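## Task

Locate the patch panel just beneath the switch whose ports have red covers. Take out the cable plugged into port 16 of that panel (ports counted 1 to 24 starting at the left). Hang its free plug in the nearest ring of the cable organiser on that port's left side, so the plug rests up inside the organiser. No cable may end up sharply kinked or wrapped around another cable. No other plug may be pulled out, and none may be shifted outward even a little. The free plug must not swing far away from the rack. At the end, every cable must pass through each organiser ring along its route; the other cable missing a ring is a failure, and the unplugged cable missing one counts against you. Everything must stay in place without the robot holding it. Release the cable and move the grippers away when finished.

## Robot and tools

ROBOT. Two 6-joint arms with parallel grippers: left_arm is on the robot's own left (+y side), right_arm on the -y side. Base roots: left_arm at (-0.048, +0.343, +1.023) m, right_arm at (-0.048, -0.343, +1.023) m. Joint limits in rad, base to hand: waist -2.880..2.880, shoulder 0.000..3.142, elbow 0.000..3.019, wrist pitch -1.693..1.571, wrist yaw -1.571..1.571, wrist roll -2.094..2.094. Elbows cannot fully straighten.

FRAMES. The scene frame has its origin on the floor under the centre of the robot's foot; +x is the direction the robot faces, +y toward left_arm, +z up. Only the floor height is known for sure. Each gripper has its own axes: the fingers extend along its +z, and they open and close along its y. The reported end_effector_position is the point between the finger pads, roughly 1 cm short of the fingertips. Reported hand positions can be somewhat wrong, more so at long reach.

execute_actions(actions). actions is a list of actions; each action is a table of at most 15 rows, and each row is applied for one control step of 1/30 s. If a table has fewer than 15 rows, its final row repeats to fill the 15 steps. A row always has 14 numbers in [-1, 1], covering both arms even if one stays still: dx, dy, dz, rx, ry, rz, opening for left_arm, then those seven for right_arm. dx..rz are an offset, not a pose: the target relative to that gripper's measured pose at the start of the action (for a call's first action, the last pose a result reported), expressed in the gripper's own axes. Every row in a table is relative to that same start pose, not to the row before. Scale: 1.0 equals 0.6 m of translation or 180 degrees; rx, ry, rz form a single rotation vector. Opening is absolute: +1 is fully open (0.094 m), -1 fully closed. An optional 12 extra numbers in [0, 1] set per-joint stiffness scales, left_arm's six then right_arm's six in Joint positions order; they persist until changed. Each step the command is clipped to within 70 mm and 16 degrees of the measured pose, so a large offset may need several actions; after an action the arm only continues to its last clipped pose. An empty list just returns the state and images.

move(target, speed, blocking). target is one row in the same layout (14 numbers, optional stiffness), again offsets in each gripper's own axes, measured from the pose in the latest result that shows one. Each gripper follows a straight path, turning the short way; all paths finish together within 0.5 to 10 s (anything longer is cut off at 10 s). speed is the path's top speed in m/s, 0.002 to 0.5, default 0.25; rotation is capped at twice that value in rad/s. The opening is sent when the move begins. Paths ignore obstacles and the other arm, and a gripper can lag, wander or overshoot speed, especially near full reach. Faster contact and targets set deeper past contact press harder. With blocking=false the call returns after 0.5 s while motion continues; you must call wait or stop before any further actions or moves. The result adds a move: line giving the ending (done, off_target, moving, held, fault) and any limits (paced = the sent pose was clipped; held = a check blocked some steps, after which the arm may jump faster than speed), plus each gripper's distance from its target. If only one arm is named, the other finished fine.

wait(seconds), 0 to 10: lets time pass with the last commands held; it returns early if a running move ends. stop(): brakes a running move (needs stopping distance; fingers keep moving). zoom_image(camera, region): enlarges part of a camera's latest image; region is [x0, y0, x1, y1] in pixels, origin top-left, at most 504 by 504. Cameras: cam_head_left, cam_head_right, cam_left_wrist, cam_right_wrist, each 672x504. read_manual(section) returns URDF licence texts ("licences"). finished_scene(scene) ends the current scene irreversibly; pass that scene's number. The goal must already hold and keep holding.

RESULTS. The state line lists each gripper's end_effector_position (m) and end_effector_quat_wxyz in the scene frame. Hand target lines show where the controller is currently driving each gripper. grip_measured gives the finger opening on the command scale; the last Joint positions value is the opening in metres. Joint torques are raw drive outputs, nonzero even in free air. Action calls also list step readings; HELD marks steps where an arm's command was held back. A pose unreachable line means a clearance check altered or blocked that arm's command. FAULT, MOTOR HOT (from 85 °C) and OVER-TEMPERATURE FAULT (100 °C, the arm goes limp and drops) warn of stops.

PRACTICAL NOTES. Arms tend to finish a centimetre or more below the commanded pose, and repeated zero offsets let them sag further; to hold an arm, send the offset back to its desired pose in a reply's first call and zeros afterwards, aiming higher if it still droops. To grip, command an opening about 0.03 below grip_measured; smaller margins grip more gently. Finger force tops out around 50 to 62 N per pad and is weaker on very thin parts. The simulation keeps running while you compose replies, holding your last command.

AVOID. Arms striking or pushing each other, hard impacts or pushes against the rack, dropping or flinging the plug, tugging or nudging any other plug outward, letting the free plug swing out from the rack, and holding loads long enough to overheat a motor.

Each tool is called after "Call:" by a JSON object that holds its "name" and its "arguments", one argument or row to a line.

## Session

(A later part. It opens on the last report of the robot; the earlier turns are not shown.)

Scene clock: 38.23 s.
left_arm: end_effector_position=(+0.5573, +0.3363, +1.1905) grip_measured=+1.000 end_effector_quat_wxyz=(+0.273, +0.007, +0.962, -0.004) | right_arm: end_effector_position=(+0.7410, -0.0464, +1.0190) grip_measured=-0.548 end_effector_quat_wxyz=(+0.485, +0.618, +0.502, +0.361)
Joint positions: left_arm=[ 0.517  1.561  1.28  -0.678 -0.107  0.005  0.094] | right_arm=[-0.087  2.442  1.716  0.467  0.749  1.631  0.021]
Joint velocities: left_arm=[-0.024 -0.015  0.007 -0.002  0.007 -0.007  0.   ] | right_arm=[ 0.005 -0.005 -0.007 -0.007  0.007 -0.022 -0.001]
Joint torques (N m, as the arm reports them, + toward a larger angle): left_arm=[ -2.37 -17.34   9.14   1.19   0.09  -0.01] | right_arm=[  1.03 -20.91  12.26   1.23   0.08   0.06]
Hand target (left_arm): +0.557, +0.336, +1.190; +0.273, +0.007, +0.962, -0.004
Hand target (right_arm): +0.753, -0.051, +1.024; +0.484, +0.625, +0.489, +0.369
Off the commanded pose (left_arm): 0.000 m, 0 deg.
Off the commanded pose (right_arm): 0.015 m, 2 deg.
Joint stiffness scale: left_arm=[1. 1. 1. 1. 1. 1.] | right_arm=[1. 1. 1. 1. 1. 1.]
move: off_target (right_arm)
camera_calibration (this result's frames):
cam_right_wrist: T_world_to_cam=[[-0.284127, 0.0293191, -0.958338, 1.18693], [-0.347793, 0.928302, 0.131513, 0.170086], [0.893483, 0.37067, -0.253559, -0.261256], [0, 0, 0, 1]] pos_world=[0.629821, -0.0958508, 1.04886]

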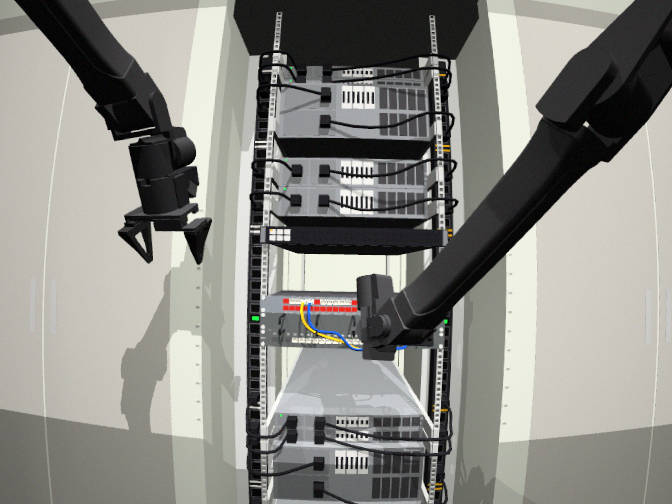

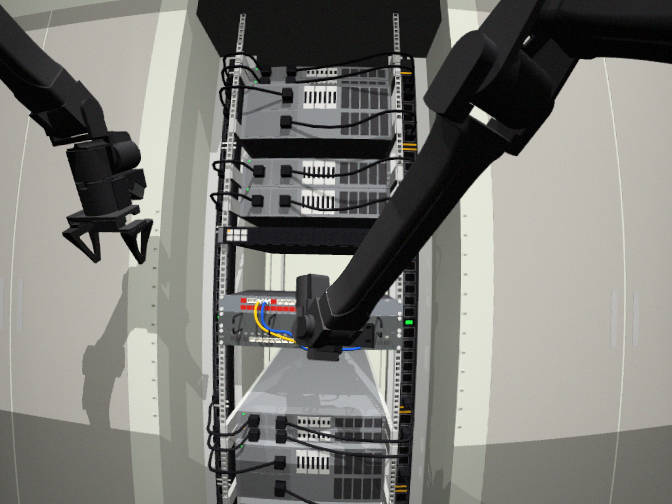

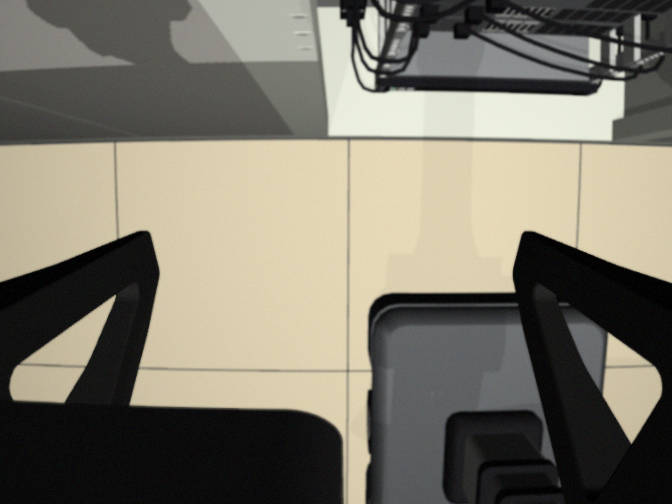

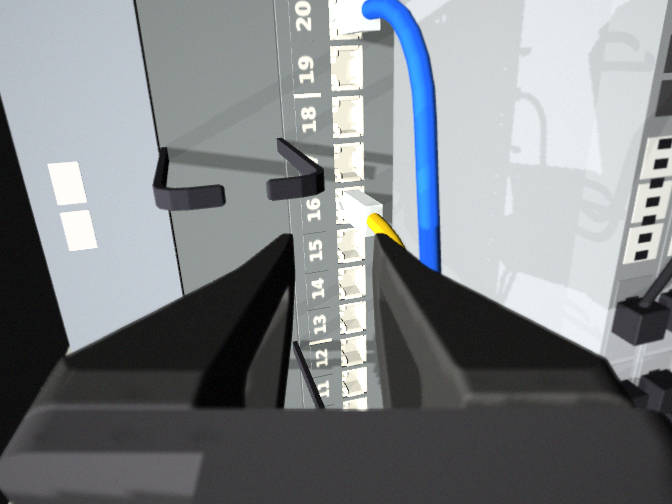

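Call:
{"name": "move", "arguments": {
  "target": [0,0,0,0,0,0,1,-0.005,0.013,0.047,0,0,0,-0.55],
  "speed": 0.04
}}

Call:
{"name": "move", "arguments": {
  "target": [0,0,0,0,0,0,1,-0.008,-0.04,0.035,0,0,0,-0.55],
  "speed": 0.03
}}

Scene clock: 40.23 s.
left_arm: end_effector_position=(+0.5573, +0.3363, +1.1905) grip_measured=+1.000 end_effector_quat_wxyz=(+0.273, +0.007, +0.962, -0.004) | right_arm: end_effector_position=(+0.7539, -0.0485, +1.0260) grip_measured=-0.548 end_effector_quat_wxyz=(+0.480, +0.618, +0.504, +0.367)
Joint positions: left_arm=[ 0.517  1.561  1.28  -0.678 -0.107  0.005  0.094] | right_arm=[-0.1    2.445  1.752  0.436  0.724  1.634  0.021]
Joint velocities: left_arm=[-0.005 -0.024 -0.007  0.002 -0.051 -0.037  0.   ] | right_arm=[-0.005 -0.005 -0.017 -0.002  0.022 -0.051  0.001]
Joint torques (N m, as the arm reports them, + toward a larger angle): left_arm=[ -2.28 -17.27   9.06   1.15   0.09  -0.01] | right_arm=[  0.7  -19.97  13.27   1.52   0.02  -0.18]
Hand target (left_arm): +0.557, +0.336, +1.190; +0.273, +0.007, +0.962, -0.004
Hand target (right_arm): +0.767, -0.056, +1.019; +0.485, +0.618, +0.502, +0.362
Off the commanded pose (left_arm): 0.000 m, 0 deg.
Off the commanded pose (right_arm): 0.018 m, 1 deg.
Joint stiffness scale: left_arm=[1. 1. 1. 1. 1. 1.] | right_arm=[1. 1. 1. 1. 1. 1.]
move: off_target (right_arm)
camera_calibration (this result's frames):
cam_right_wrist: T_world_to_cam=[[-0.283946, 0.0363062, -0.958153, 1.19742], [-0.35758, 0.923185, 0.140949, 0.173011], [0.889669, 0.382638, -0.249153, -0.271269], [0, 0, 0, 1]] pos_world=[0.643208, -0.0993976, 1.05534]

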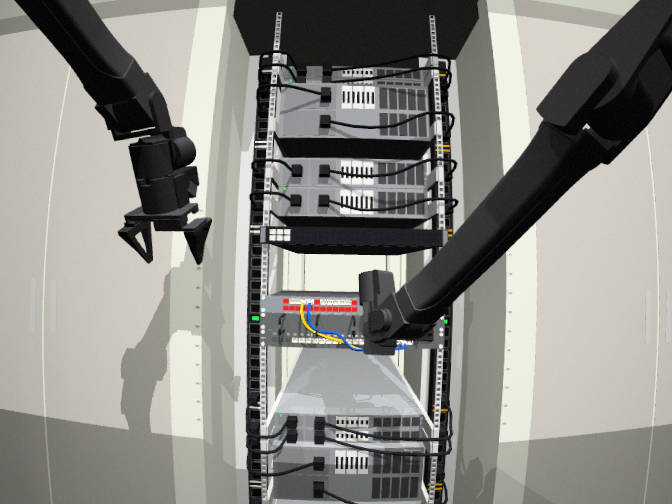

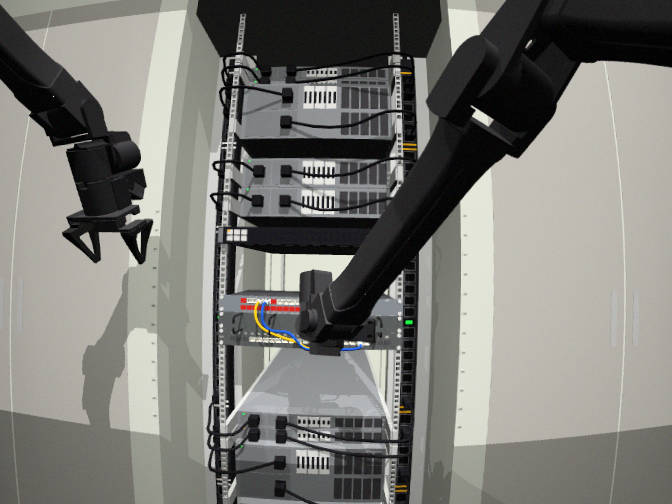

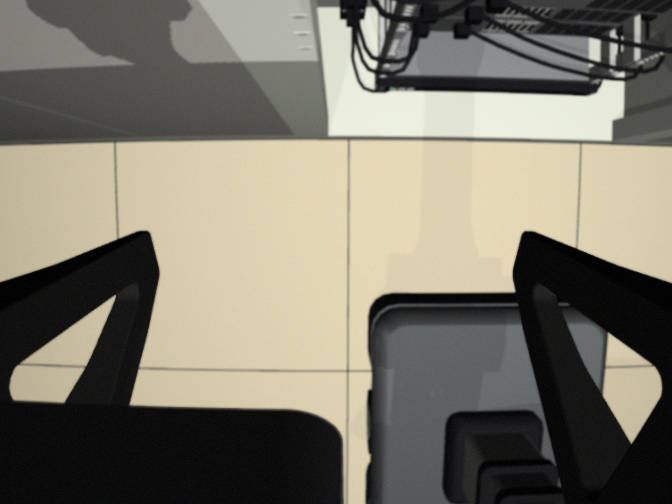

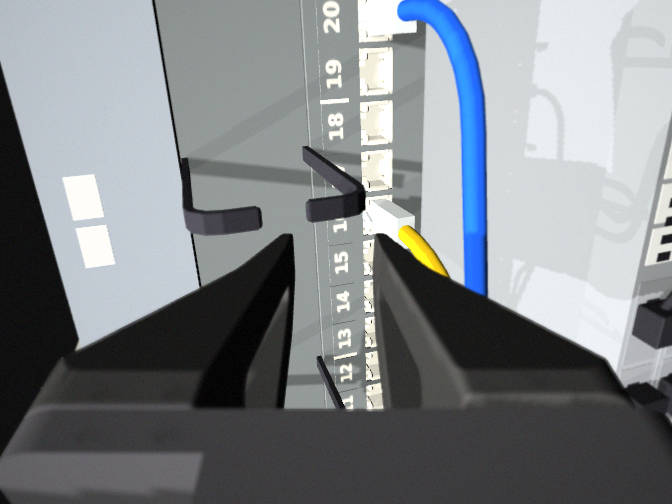

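Scene clock: 41.60 s.
left_arm: end_effector_position=(+0.5573, +0.3363, +1.1905) grip_measured=+1.000 end_effector_quat_wxyz=(+0.273, +0.007, +0.962, -0.004) | right_arm: end_effector_position=(+0.7504, -0.0453, +1.0018) grip_measured=-0.548 end_effector_quat_wxyz=(+0.473, +0.616, +0.514, +0.364)
Joint positions: left_arm=[ 0.517  1.561  1.28  -0.678 -0.107  0.005  0.094] | right_arm=[-0.1    2.477  1.752  0.448  0.706  1.634  0.021]
Joint velocities: left_arm=[-0.015 -0.005  0.002  0.012 -0.022  0.022  0.   ] | right_arm=[-0.005 -0.005 -0.007 -0.002  0.022 -0.007 -0.   ]
Joint torques (N m, as the arm reports them, + toward a larger angle): left_arm=[ -2.53 -17.16   9.11   1.14   0.11  -0.01] | right_arm=[ -0.02 -20.61  12.77   2.03   0.04  -0.13]
Hand target (left_arm): +0.557, +0.336, +1.190; +0.273, +0.007, +0.962, -0.004
Hand target (right_arm): +0.765, -0.057, +0.998; +0.480, +0.618, +0.504, +0.367
Off the commanded pose (left_arm): 0.000 m, 0 deg.
Off the commanded pose (right_arm): 0.020 m, 2 deg.
Joint stiffness scale: left_arm=[1. 1. 1. 1. 1. 1.] | right_arm=[1. 1. 1. 1. 1. 1.]
move: off_target (right_arm)
camera_calibration (this result's frames):
cam_right_wrist: T_world_to_cam=[[-0.302129, 0.0268283, -0.952889, 1.18105], [-0.371757, 0.917141, 0.143694, 0.179948], [0.877789, 0.397658, -0.267122, -0.247849], [0, 0, 0, 1]] pos_world=[0.641287, -0.0981648, 1.03335]

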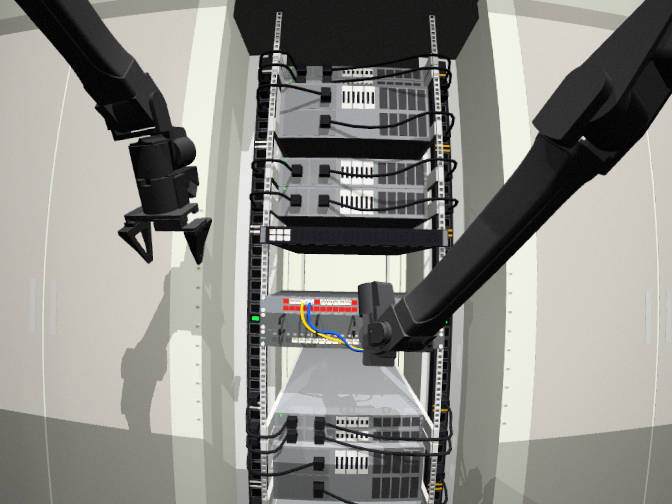

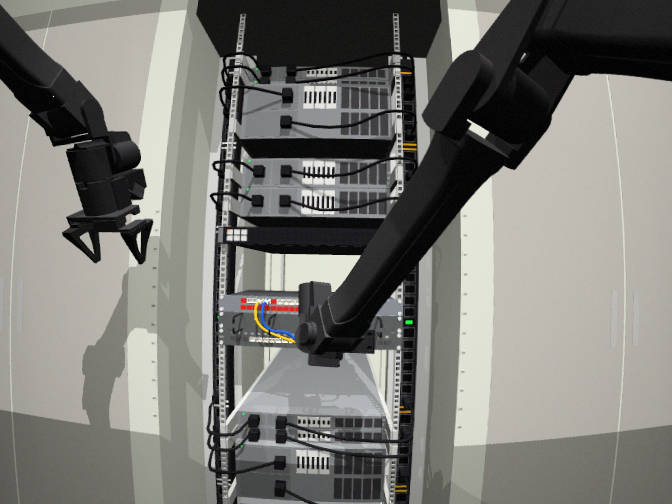

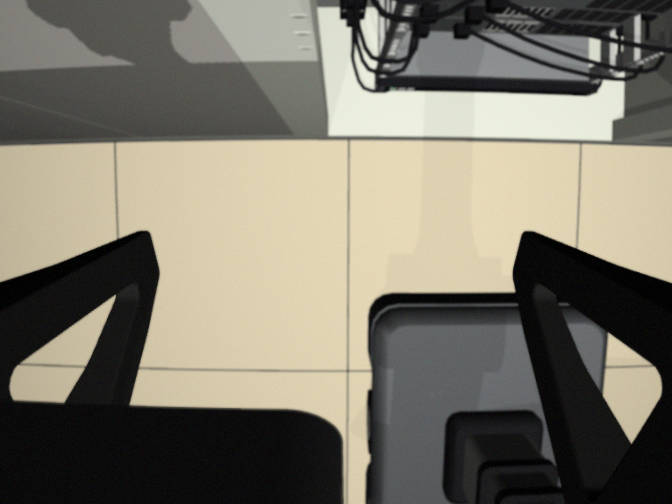

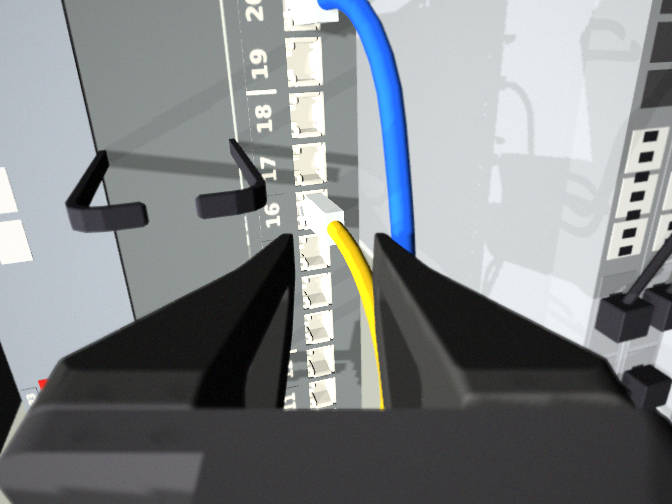

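Call:
{"name": "move", "arguments": {
  "target": [0,0,0,0,0,0,1,-0.02,-0.005,0.065,0,0,0,-0.55],
  "speed": 0.025
}}

Scene clock: 43.73 s.
left_arm: end_effector_position=(+0.5573, +0.3363, +1.1905) grip_measured=+1.000 end_effector_quat_wxyz=(+0.273, +0.007, +0.962, -0.004) | right_arm: end_effector_position=(+0.7668, -0.0493, +1.0008) grip_measured=-0.548 end_effector_quat_wxyz=(+0.467, +0.613, +0.516, +0.375)
Joint positions: left_arm=[ 0.517  1.561  1.28  -0.678 -0.107  0.005  0.094] | right_arm=[-0.12   2.499  1.798  0.435  0.665  1.633  0.021]
Joint velocities: left_arm=[-0.005 -0.005 -0.017 -0.002 -0.037  0.022  0.   ] | right_arm=[ 0.005 -0.015 -0.012  0.012 -0.037 -0.007 -0.   ]
Joint torques (N m, as the arm reports them, + toward a larger angle): left_arm=[ -2.25 -17.35   9.17   1.15   0.11  -0.01] | right_arm=[ -0.11 -19.88  13.27   1.4    0.04  -0.19]
Hand target (left_arm): +0.557, +0.336, +1.190; +0.273, +0.007, +0.962, -0.004
Hand target (right_arm): +0.782, -0.065, +0.988; +0.473, +0.616, +0.515, +0.364
Off the commanded pose (left_arm): 0.000 m, 0 deg.
Off the commanded pose (right_arm): 0.026 m, 1 deg.
Joint stiffness scale: left_arm=[1. 1. 1. 1. 1. 1.] | right_arm=[1. 1. 1. 1. 1. 1.]
move: off_target (right_arm)
camera_calibration (this result's frames):
cam_right_wrist: T_world_to_cam=[[-0.29636, 0.0356332, -0.954411, 1.18276], [-0.390119, 0.90762, 0.155025, 0.192096], [0.871767, 0.418277, -0.255082, -0.267324], [0, 0, 0, 1]] pos_world=[0.658507, -0.10468, 1.03087]

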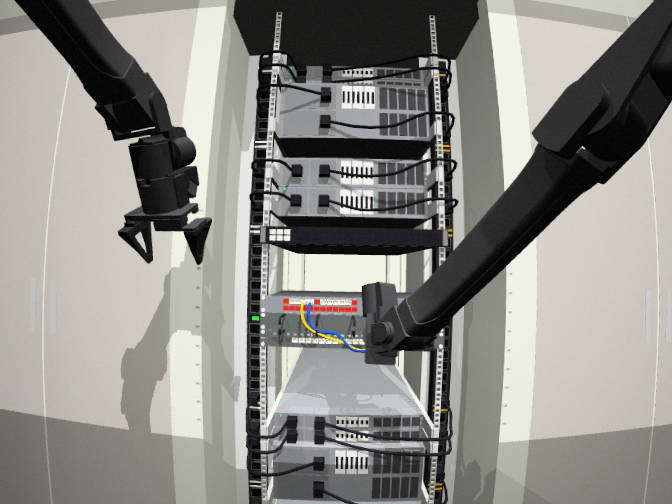

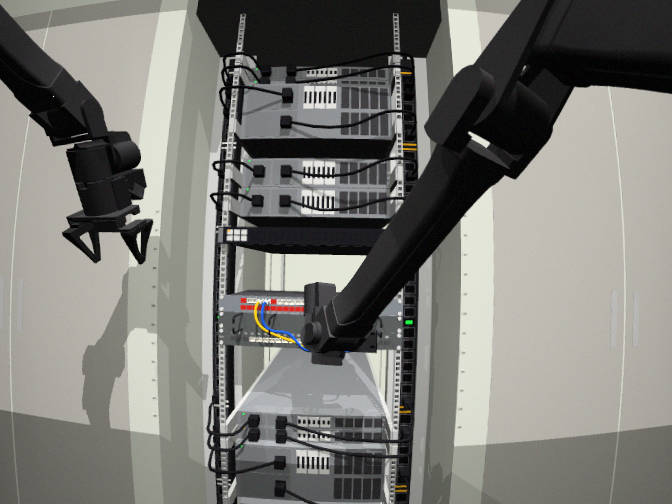

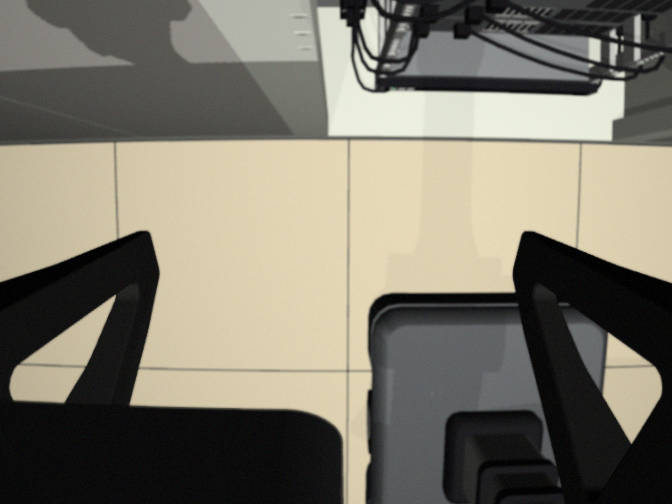

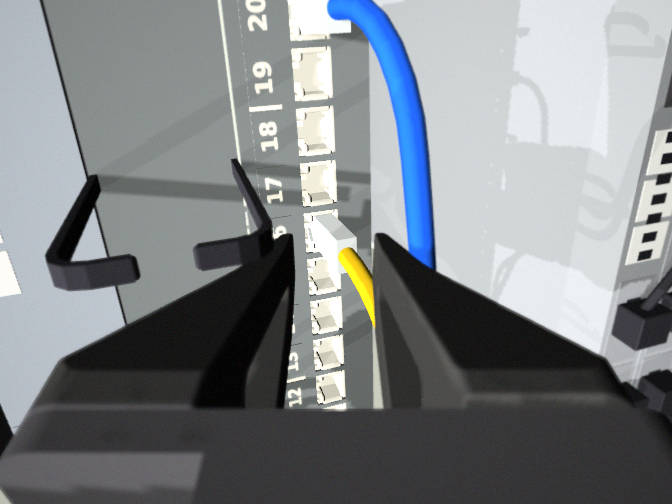

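Now drop.

Call:
{"name": "move", "arguments": {
  "target": [0,0,0,0,0,0,1,-0.015,-0.035,0.035,0,0.015,0,-0.55],
  "speed": 0.025
}}

Scene clock: 46.90 s.
left_arm: end_effector_position=(+0.5573, +0.3363, +1.1905) grip_measured=+1.000 end_effector_quat_wxyz=(+0.273, +0.007, +0.962, -0.004) | right_arm: end_effector_position=(+0.7721, -0.0460, +1.0009) grip_measured=-0.548 end_effector_quat_wxyz=(+0.453, +0.602, +0.525, +0.396)
Joint positions: left_arm=[ 0.517  1.561  1.28  -0.678 -0.107  0.005  0.094] | right_arm=[-0.13   2.502  1.798  0.457  0.599  1.628  0.021]
Joint velocities: left_arm=[-0.005 -0.005 -0.007 -0.012  0.007  0.066  0.   ] | right_arm=[-0.005 -0.005 -0.002  0.007  0.081 -0.022 -0.002]
Joint torques (N m, as the arm reports them, + toward a larger angle): left_arm=[ -2.38 -17.35   9.11   1.18   0.1   -0.02] | right_arm=[  0.05 -19.67  10.4    2.39  -0.43  -0.19]
Hand target (left_arm): +0.557, +0.336, +1.190; +0.273, +0.007, +0.962, -0.004
Hand target (right_arm): +0.777, -0.061, +0.975; +0.454, +0.604, +0.527, +0.389
Off the commanded pose (left_arm): 0.000 m, 0 deg.
Off the commanded pose (right_arm): 0.031 m, 1 deg.
Joint stiffness scale: left_arm=[1. 1. 1. 1. 1. 1.] | right_arm=[1. 1. 1. 1. 1. 1.]
move: off_target (right_arm)
camera_calibration (this result's frames):
cam_right_wrist: T_world_to_cam=[[-0.285934, 0.0410574, -0.957369, 1.17947], [-0.439413, 0.88223, 0.169073, 0.213992], [0.851562, 0.469024, -0.234219, -0.276263], [0, 0, 0, 1]] pos_world=[0.666538, -0.107642, 1.0283]

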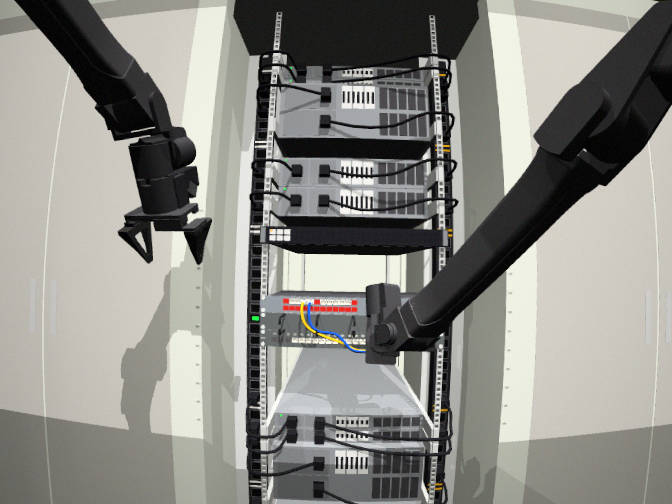

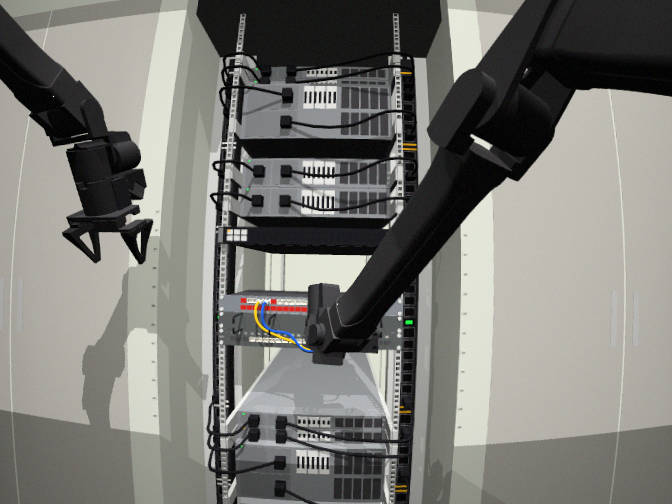

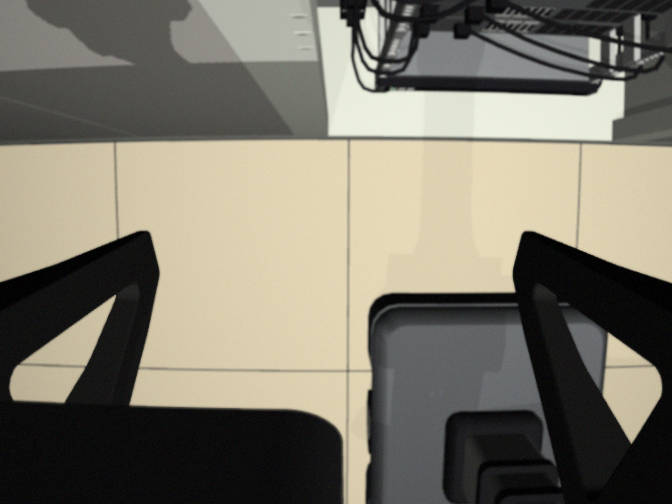

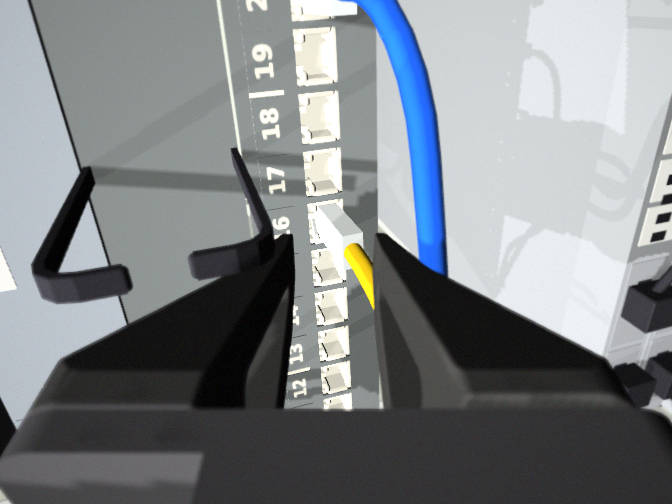

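Call:
{"name": "move", "arguments": {
  "target": [0,0,0,0,0,0,1,-0.012,-0.05,0.015,0,-0.045,0,-0.55],
  "speed": 0.04
}}

Scene clock: 49.53 s.
left_arm: end_effector_position=(+0.5573, +0.3363, +1.1905) grip_measured=+1.000 end_effector_quat_wxyz=(+0.273, +0.007, +0.962, -0.004) | right_arm: end_effector_position=(+0.7668, -0.0530, +0.9924) grip_measured=-0.549 end_effector_quat_wxyz=(+0.490, +0.623, +0.493, +0.358)
Joint positions: left_arm=[ 0.517  1.561  1.28  -0.678 -0.107  0.005  0.094] | right_arm=[-0.112  2.537  1.833  0.457  0.748  1.628  0.021]
Joint velocities: left_arm=[-0.005  0.005 -0.022  0.007 -0.022 -0.022  0.   ] | right_arm=[-0.005 -0.005  0.017 -0.002  0.007  0.037  0.001]
Joint torques (N m, as the arm reports them, + toward a larger angle): left_arm=[ -2.18 -17.2    9.06   1.22   0.1   -0.02] | right_arm=[  1.77 -19.26  12.4    1.45   0.44   0.06]
Hand target (left_arm): +0.557, +0.336, +1.190; +0.273, +0.007, +0.962, -0.004
Hand target (right_arm): +0.770, -0.053, +0.970; +0.488, +0.629, +0.492, +0.353
Off the commanded pose (left_arm): 0.000 m, 0 deg.
Off the commanded pose (right_arm): 0.023 m, 1 deg.
Joint stiffness scale: left_arm=[1. 1. 1. 1. 1. 1.] | right_arm=[1. 1. 1. 1. 1. 1.]
move: off_target (right_arm)
camera_calibration (this result's frames):
cam_right_wrist: T_world_to_cam=[[-0.276652, 0.037268, -0.960247, 1.1656], [-0.326326, 0.936226, 0.130352, 0.173857], [0.903867, 0.349415, -0.246847, -0.304373], [0, 0, 0, 1]] pos_world=[0.654312, -0.0998562, 1.02147]

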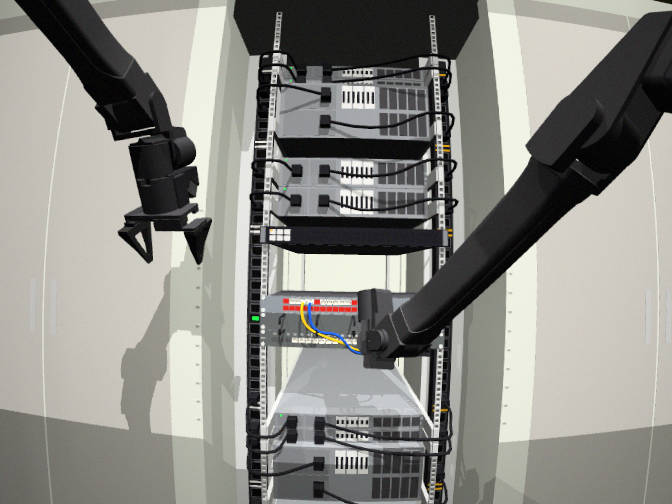

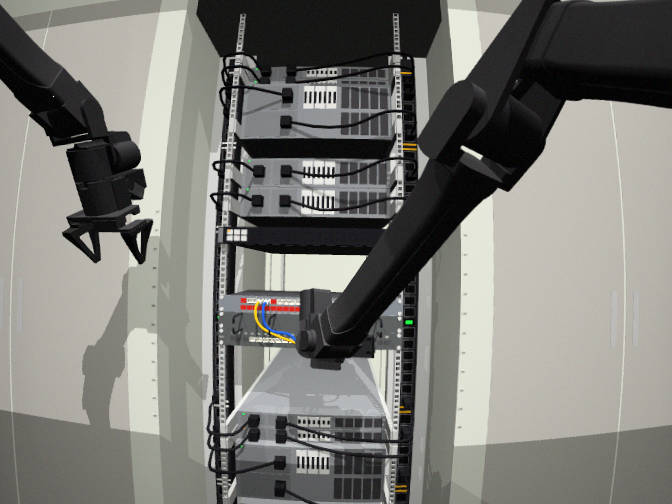

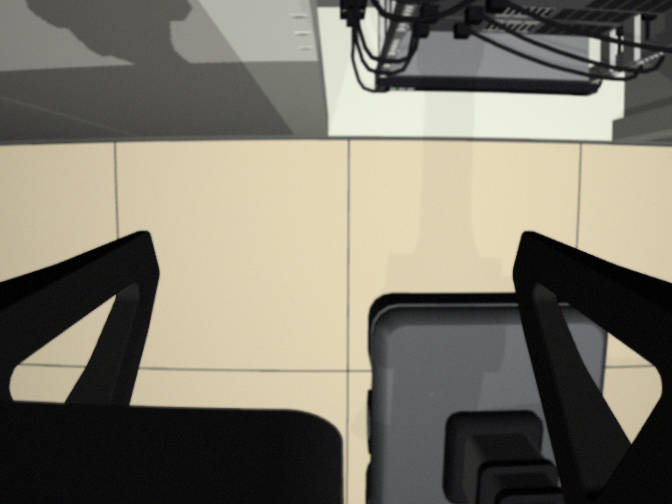

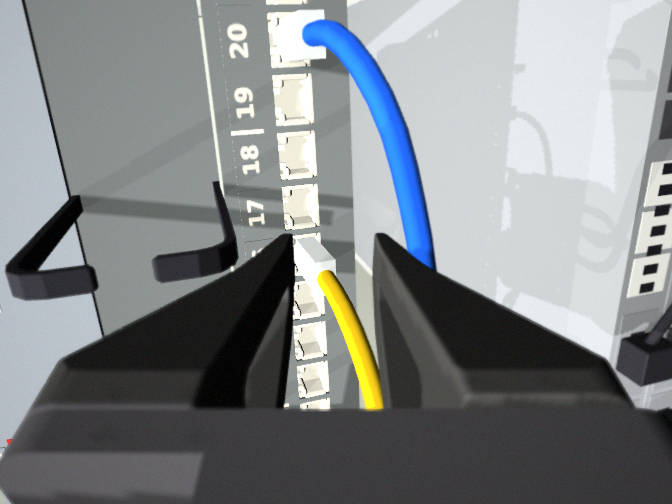

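Call:
{"name": "move", "arguments": {
  "target": [0,0,0,0,0,0,1,0.022,-0.017,0.06,-0.03,0,0,-0.55],
  "speed": 0.03
}}

Scene clock: 51.63 s.
left_arm: end_effector_position=(+0.5573, +0.3363, +1.1905) grip_measured=+1.000 end_effector_quat_wxyz=(+0.273, +0.007, +0.962, -0.004) | right_arm: end_effector_position=(+0.7893, -0.0403, +0.9883) grip_measured=-0.549 end_effector_quat_wxyz=(+0.514, +0.601, +0.479, +0.381)
Joint positions: left_arm=[ 0.517  1.561  1.28  -0.678 -0.107  0.005  0.094] | right_arm=[-0.113  2.634  1.959  0.543  0.741  1.552  0.021]
Joint velocities: left_arm=[-0.005 -0.024  0.002 -0.002 -0.007  0.022  0.   ] | right_arm=[-0.015 -0.015 -0.012 -0.017 -0.095  0.022  0.   ]
Joint torques (N m, as the arm reports them, + toward a larger angle): left_arm=[ -2.34 -17.43   9.13   1.14   0.1    0.  ] | right_arm=[  0.77 -20.02  13.39   2.18  -0.22  -0.18]
Hand target (left_arm): +0.557, +0.336, +1.190; +0.273, +0.007, +0.962, -0.004
Hand target (right_arm): +0.799, -0.049, +0.973; +0.519, +0.600, +0.475, +0.380
Off the commanded pose (left_arm): 0.000 m, 0 deg.
Off the commanded pose (right_arm): 0.021 m, 1 deg.
Joint stiffness scale: left_arm=[1. 1. 1. 1. 1. 1.] | right_arm=[1. 1. 1. 1. 1. 1.]
move: off_target (right_arm)
camera_calibration (this result's frames):
cam_right_wrist: T_world_to_cam=[[-0.197201, 0.0175653, -0.980206, 1.12359], [-0.344991, 0.934643, 0.0861552, 0.228202], [0.917656, 0.355152, -0.178252, -0.408618], [0, 0, 0, 1]] pos_world=[0.675271, -0.0879015, 1.00885]

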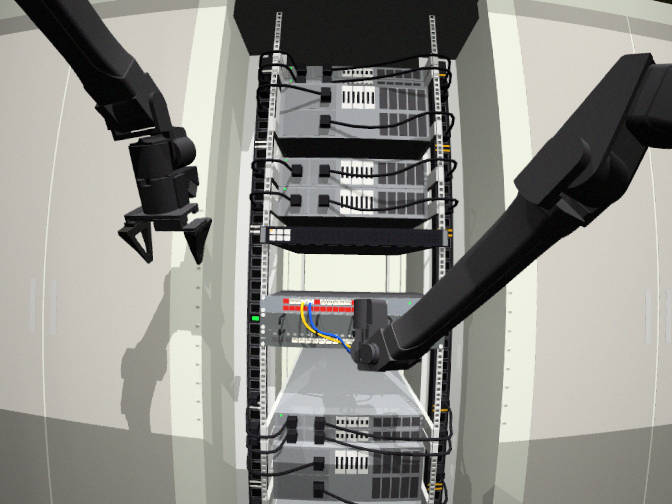

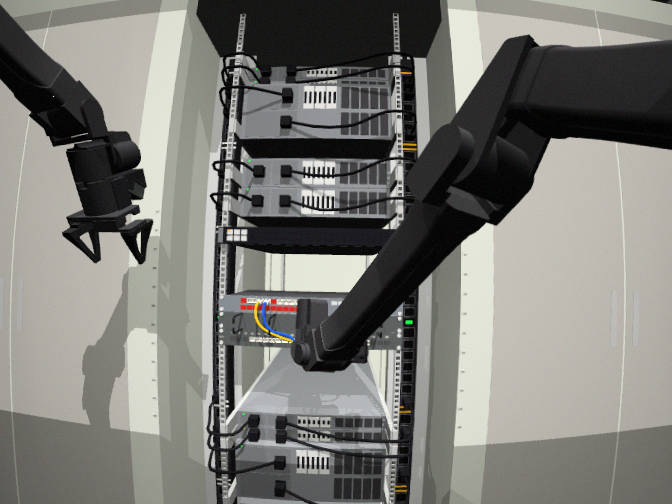

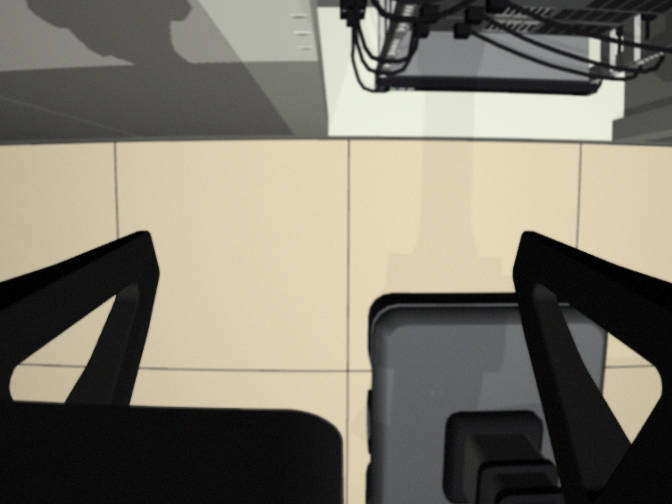

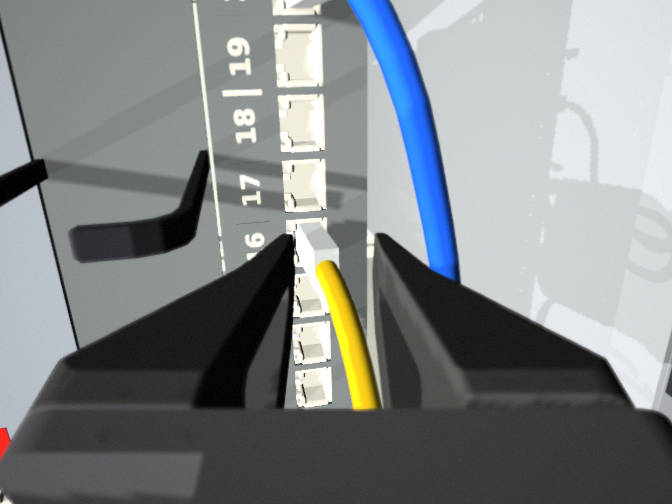

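Call:
{"name": "move", "arguments": {
  "target": [0,0,0,0,0,0,1,-0.005,-0.003,0.05,-0.02,0,0,-0.55],
  "speed": 0.03
}}

Scene clock: 53.17 s.
left_arm: end_effector_position=(+0.5573, +0.3363, +1.1905) grip_measured=+1.000 end_effector_quat_wxyz=(+0.273, +0.007, +0.962, -0.004) | right_arm: end_effector_position=(+0.8013, -0.0353, +0.9920) grip_measured=-0.549 end_effector_quat_wxyz=(+0.524, +0.585, +0.475, +0.398)
Joint positions: left_arm=[ 0.517  1.561  1.28  -0.678 -0.107  0.005  0.094] | right_arm=[-0.117  2.673  2.018  0.585  0.716  1.509  0.021]
Joint velocities: left_arm=[-0.015 -0.005 -0.012 -0.022 -0.095 -0.037  0.   ] | right_arm=[-0.015  0.005 -0.002 -0.012  0.007 -0.022 -0.   ]
Joint torques (N m, as the arm reports them, + toward a larger angle): left_arm=[ -2.36 -17.4    9.15   1.14   0.11   0.  ] | right_arm=[  0.14 -20.79  14.03   2.23  -0.18  -0.19]
Hand target (left_arm): +0.557, +0.336, +1.190; +0.273, +0.007, +0.962, -0.004
Hand target (right_arm): +0.815, -0.051, +0.982; +0.532, +0.585, +0.466, +0.396
Off the commanded pose (left_arm): 0.000 m, 0 deg.
Off the commanded pose (right_arm): 0.024 m, 1 deg.
Joint stiffness scale: left_arm=[1. 1. 1. 1. 1. 1.] | right_arm=[1. 1. 1. 1. 1. 1.]
move: off_target (right_arm)
camera_calibration (this result's frames):
cam_right_wrist: T_world_to_cam=[[-0.153281, 0.00400583, -0.988175, 1.10174], [-0.366892, 0.928283, 0.0606736, 0.269961], [0.917548, 0.371854, -0.140818, -0.457204], [0, 0, 0, 1]] pos_world=[0.687428, -0.085001, 1.00794]

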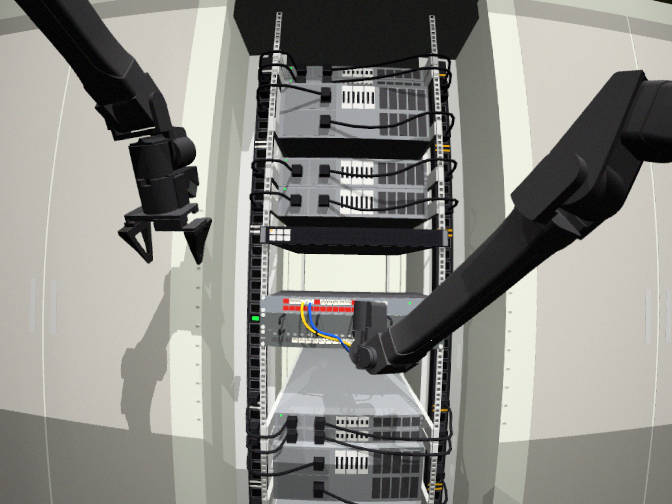

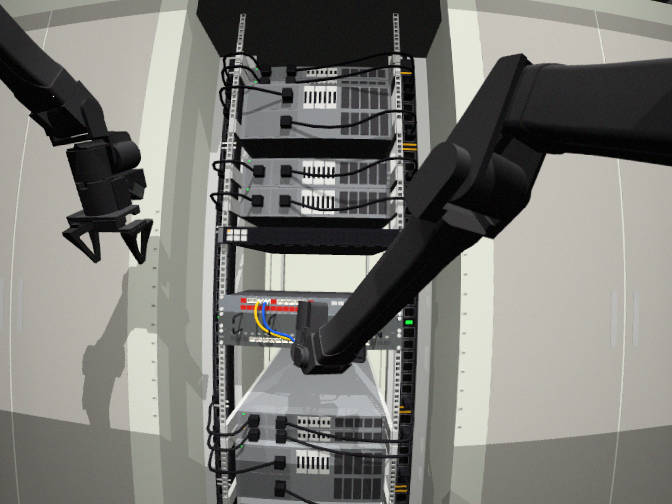

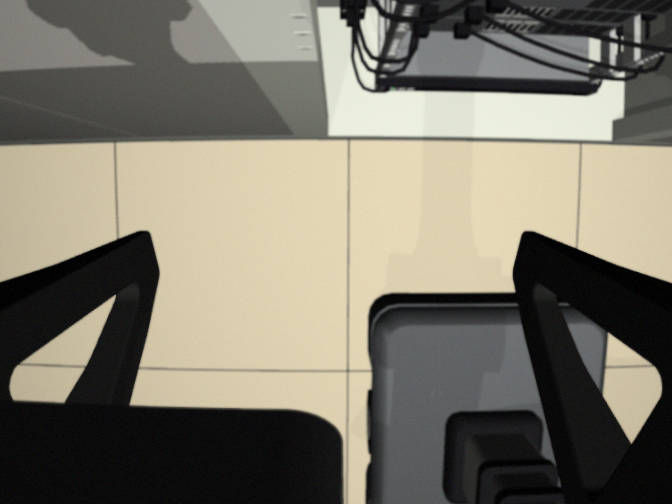

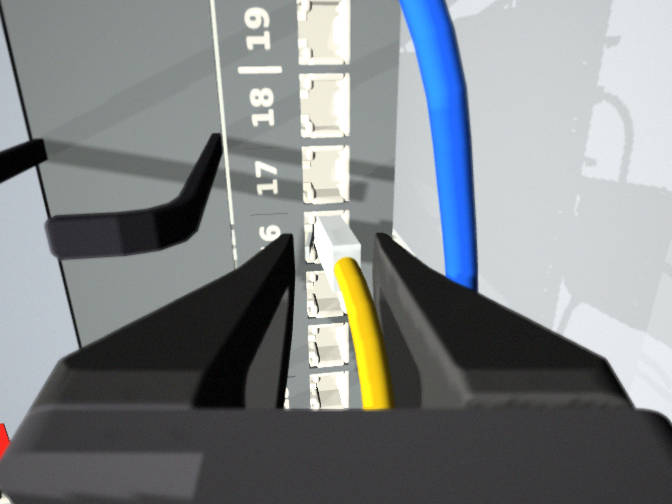

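Call:
{"name": "move", "arguments": {
  "target": [0,0,0,0,0,0,1,-0.032,-0.015,0.045,-0.01,-0.01,0,-0.6],
  "speed": 0.03
}}

Call:
{"name": "zoom_image", "arguments": {
  "camera": "cam_right_wrist",
  "region": [240, 170, 440, 340]
}}

Scene clock: 54.97 s.
left_arm: end_effector_position=(+0.5573, +0.3363, +1.1905) grip_measured=+1.000 end_effector_quat_wxyz=(+0.273, +0.007, +0.962, -0.004) | right_arm: end_effector_position=(+0.8031, -0.0358, +0.9921) grip_measured=-0.599 end_effector_quat_wxyz=(+0.528, +0.580, +0.472, +0.402)
Joint positions: left_arm=[ 0.517  1.561  1.28  -0.678 -0.107  0.005  0.094] | right_arm=[-0.119  2.684  2.027  0.608  0.712  1.494  0.019]
Joint velocities: left_arm=[-0.005 -0.005  0.007 -0.002  0.022 -0.007  0.   ] | right_arm=[-0.005 -0.005 -0.002 -0.022 -0.037 -0.051  0.001]
Joint torques (N m, as the arm reports them, + toward a larger angle): left_arm=[ -2.32 -17.44   9.13   1.21   0.1   -0.01] | right_arm=[ -0.61 -21.75  13.64   2.21  -0.06  -0.18]
Hand target (left_arm): +0.557, +0.336, +1.190; +0.273, +0.007, +0.962, -0.004
Hand target (right_arm): +0.819, -0.061, +0.981; +0.540, +0.583, +0.461, +0.395
Off the commanded pose (left_arm): 0.000 m, 0 deg.
Off the commanded pose (right_arm): 0.033 m, 2 deg.
Joint stiffness scale: left_arm=[1. 1. 1. 1. 1. 1.] | right_arm=[1. 1. 1. 1. 1. 1.]
move: off_target (right_arm)
camera_calibration (this result's frames):
cam_right_wrist: T_world_to_cam=[[-0.13739, 0.000340016, -0.990517, 1.09154], [-0.369326, 0.927869, 0.051546, 0.282], [0.919088, 0.372906, -0.127354, -0.473204], [0, 0, 0, 1]] pos_world=[0.689032, -0.08557, 1.00638]

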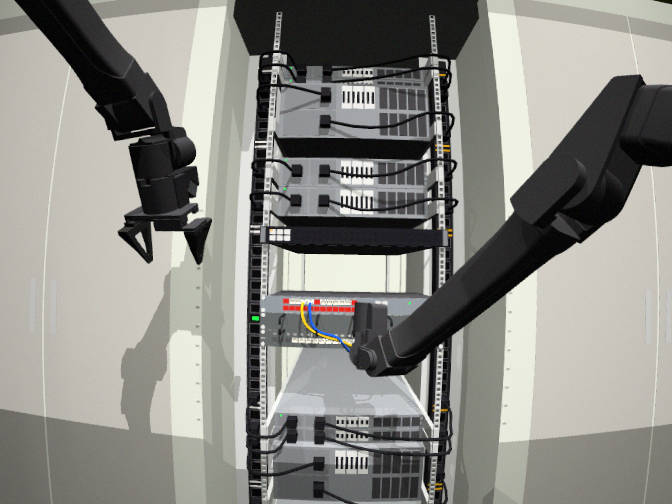

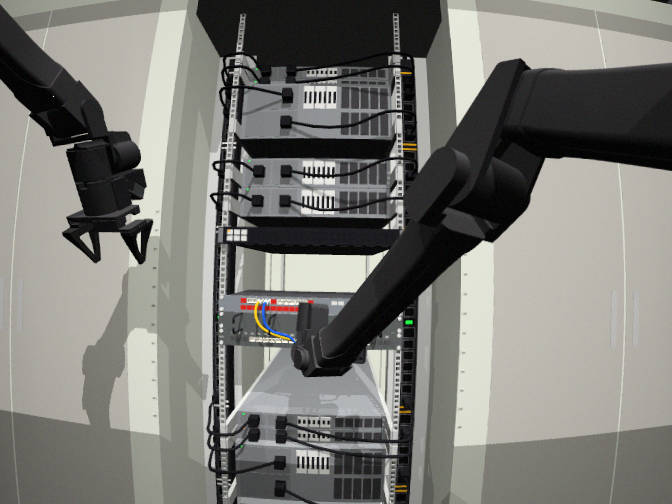

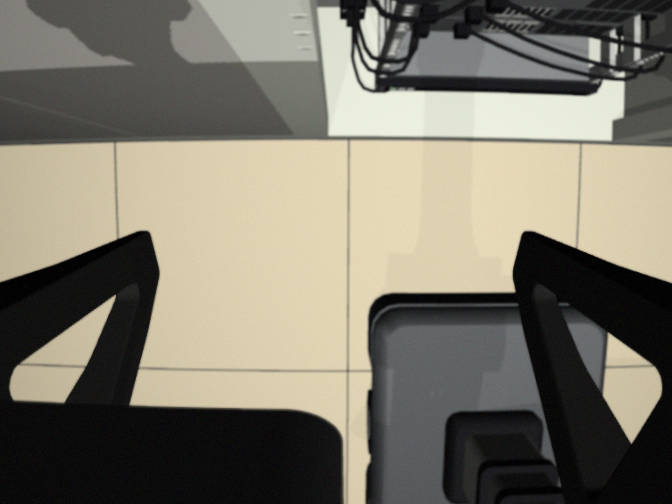

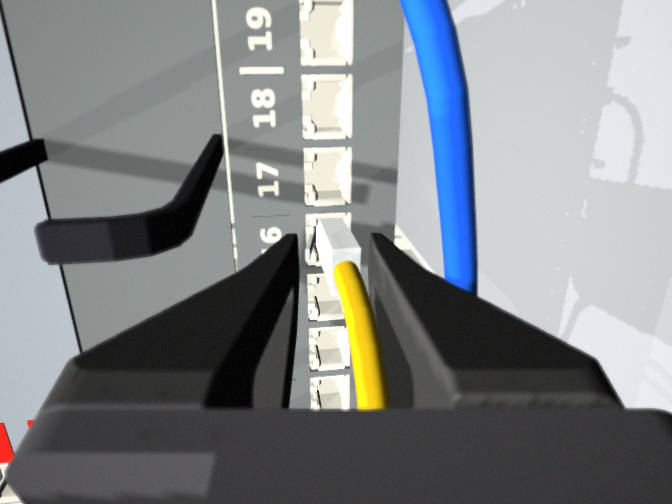

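Region (240, 170, 440, 340) of cam_right_wrist's 672x504 image, scaled by 2.520, with more detail than that image has; it fills the top 428 rows of this view, and the rest is white.

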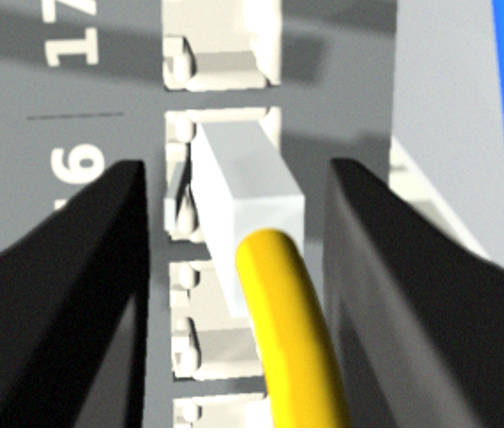

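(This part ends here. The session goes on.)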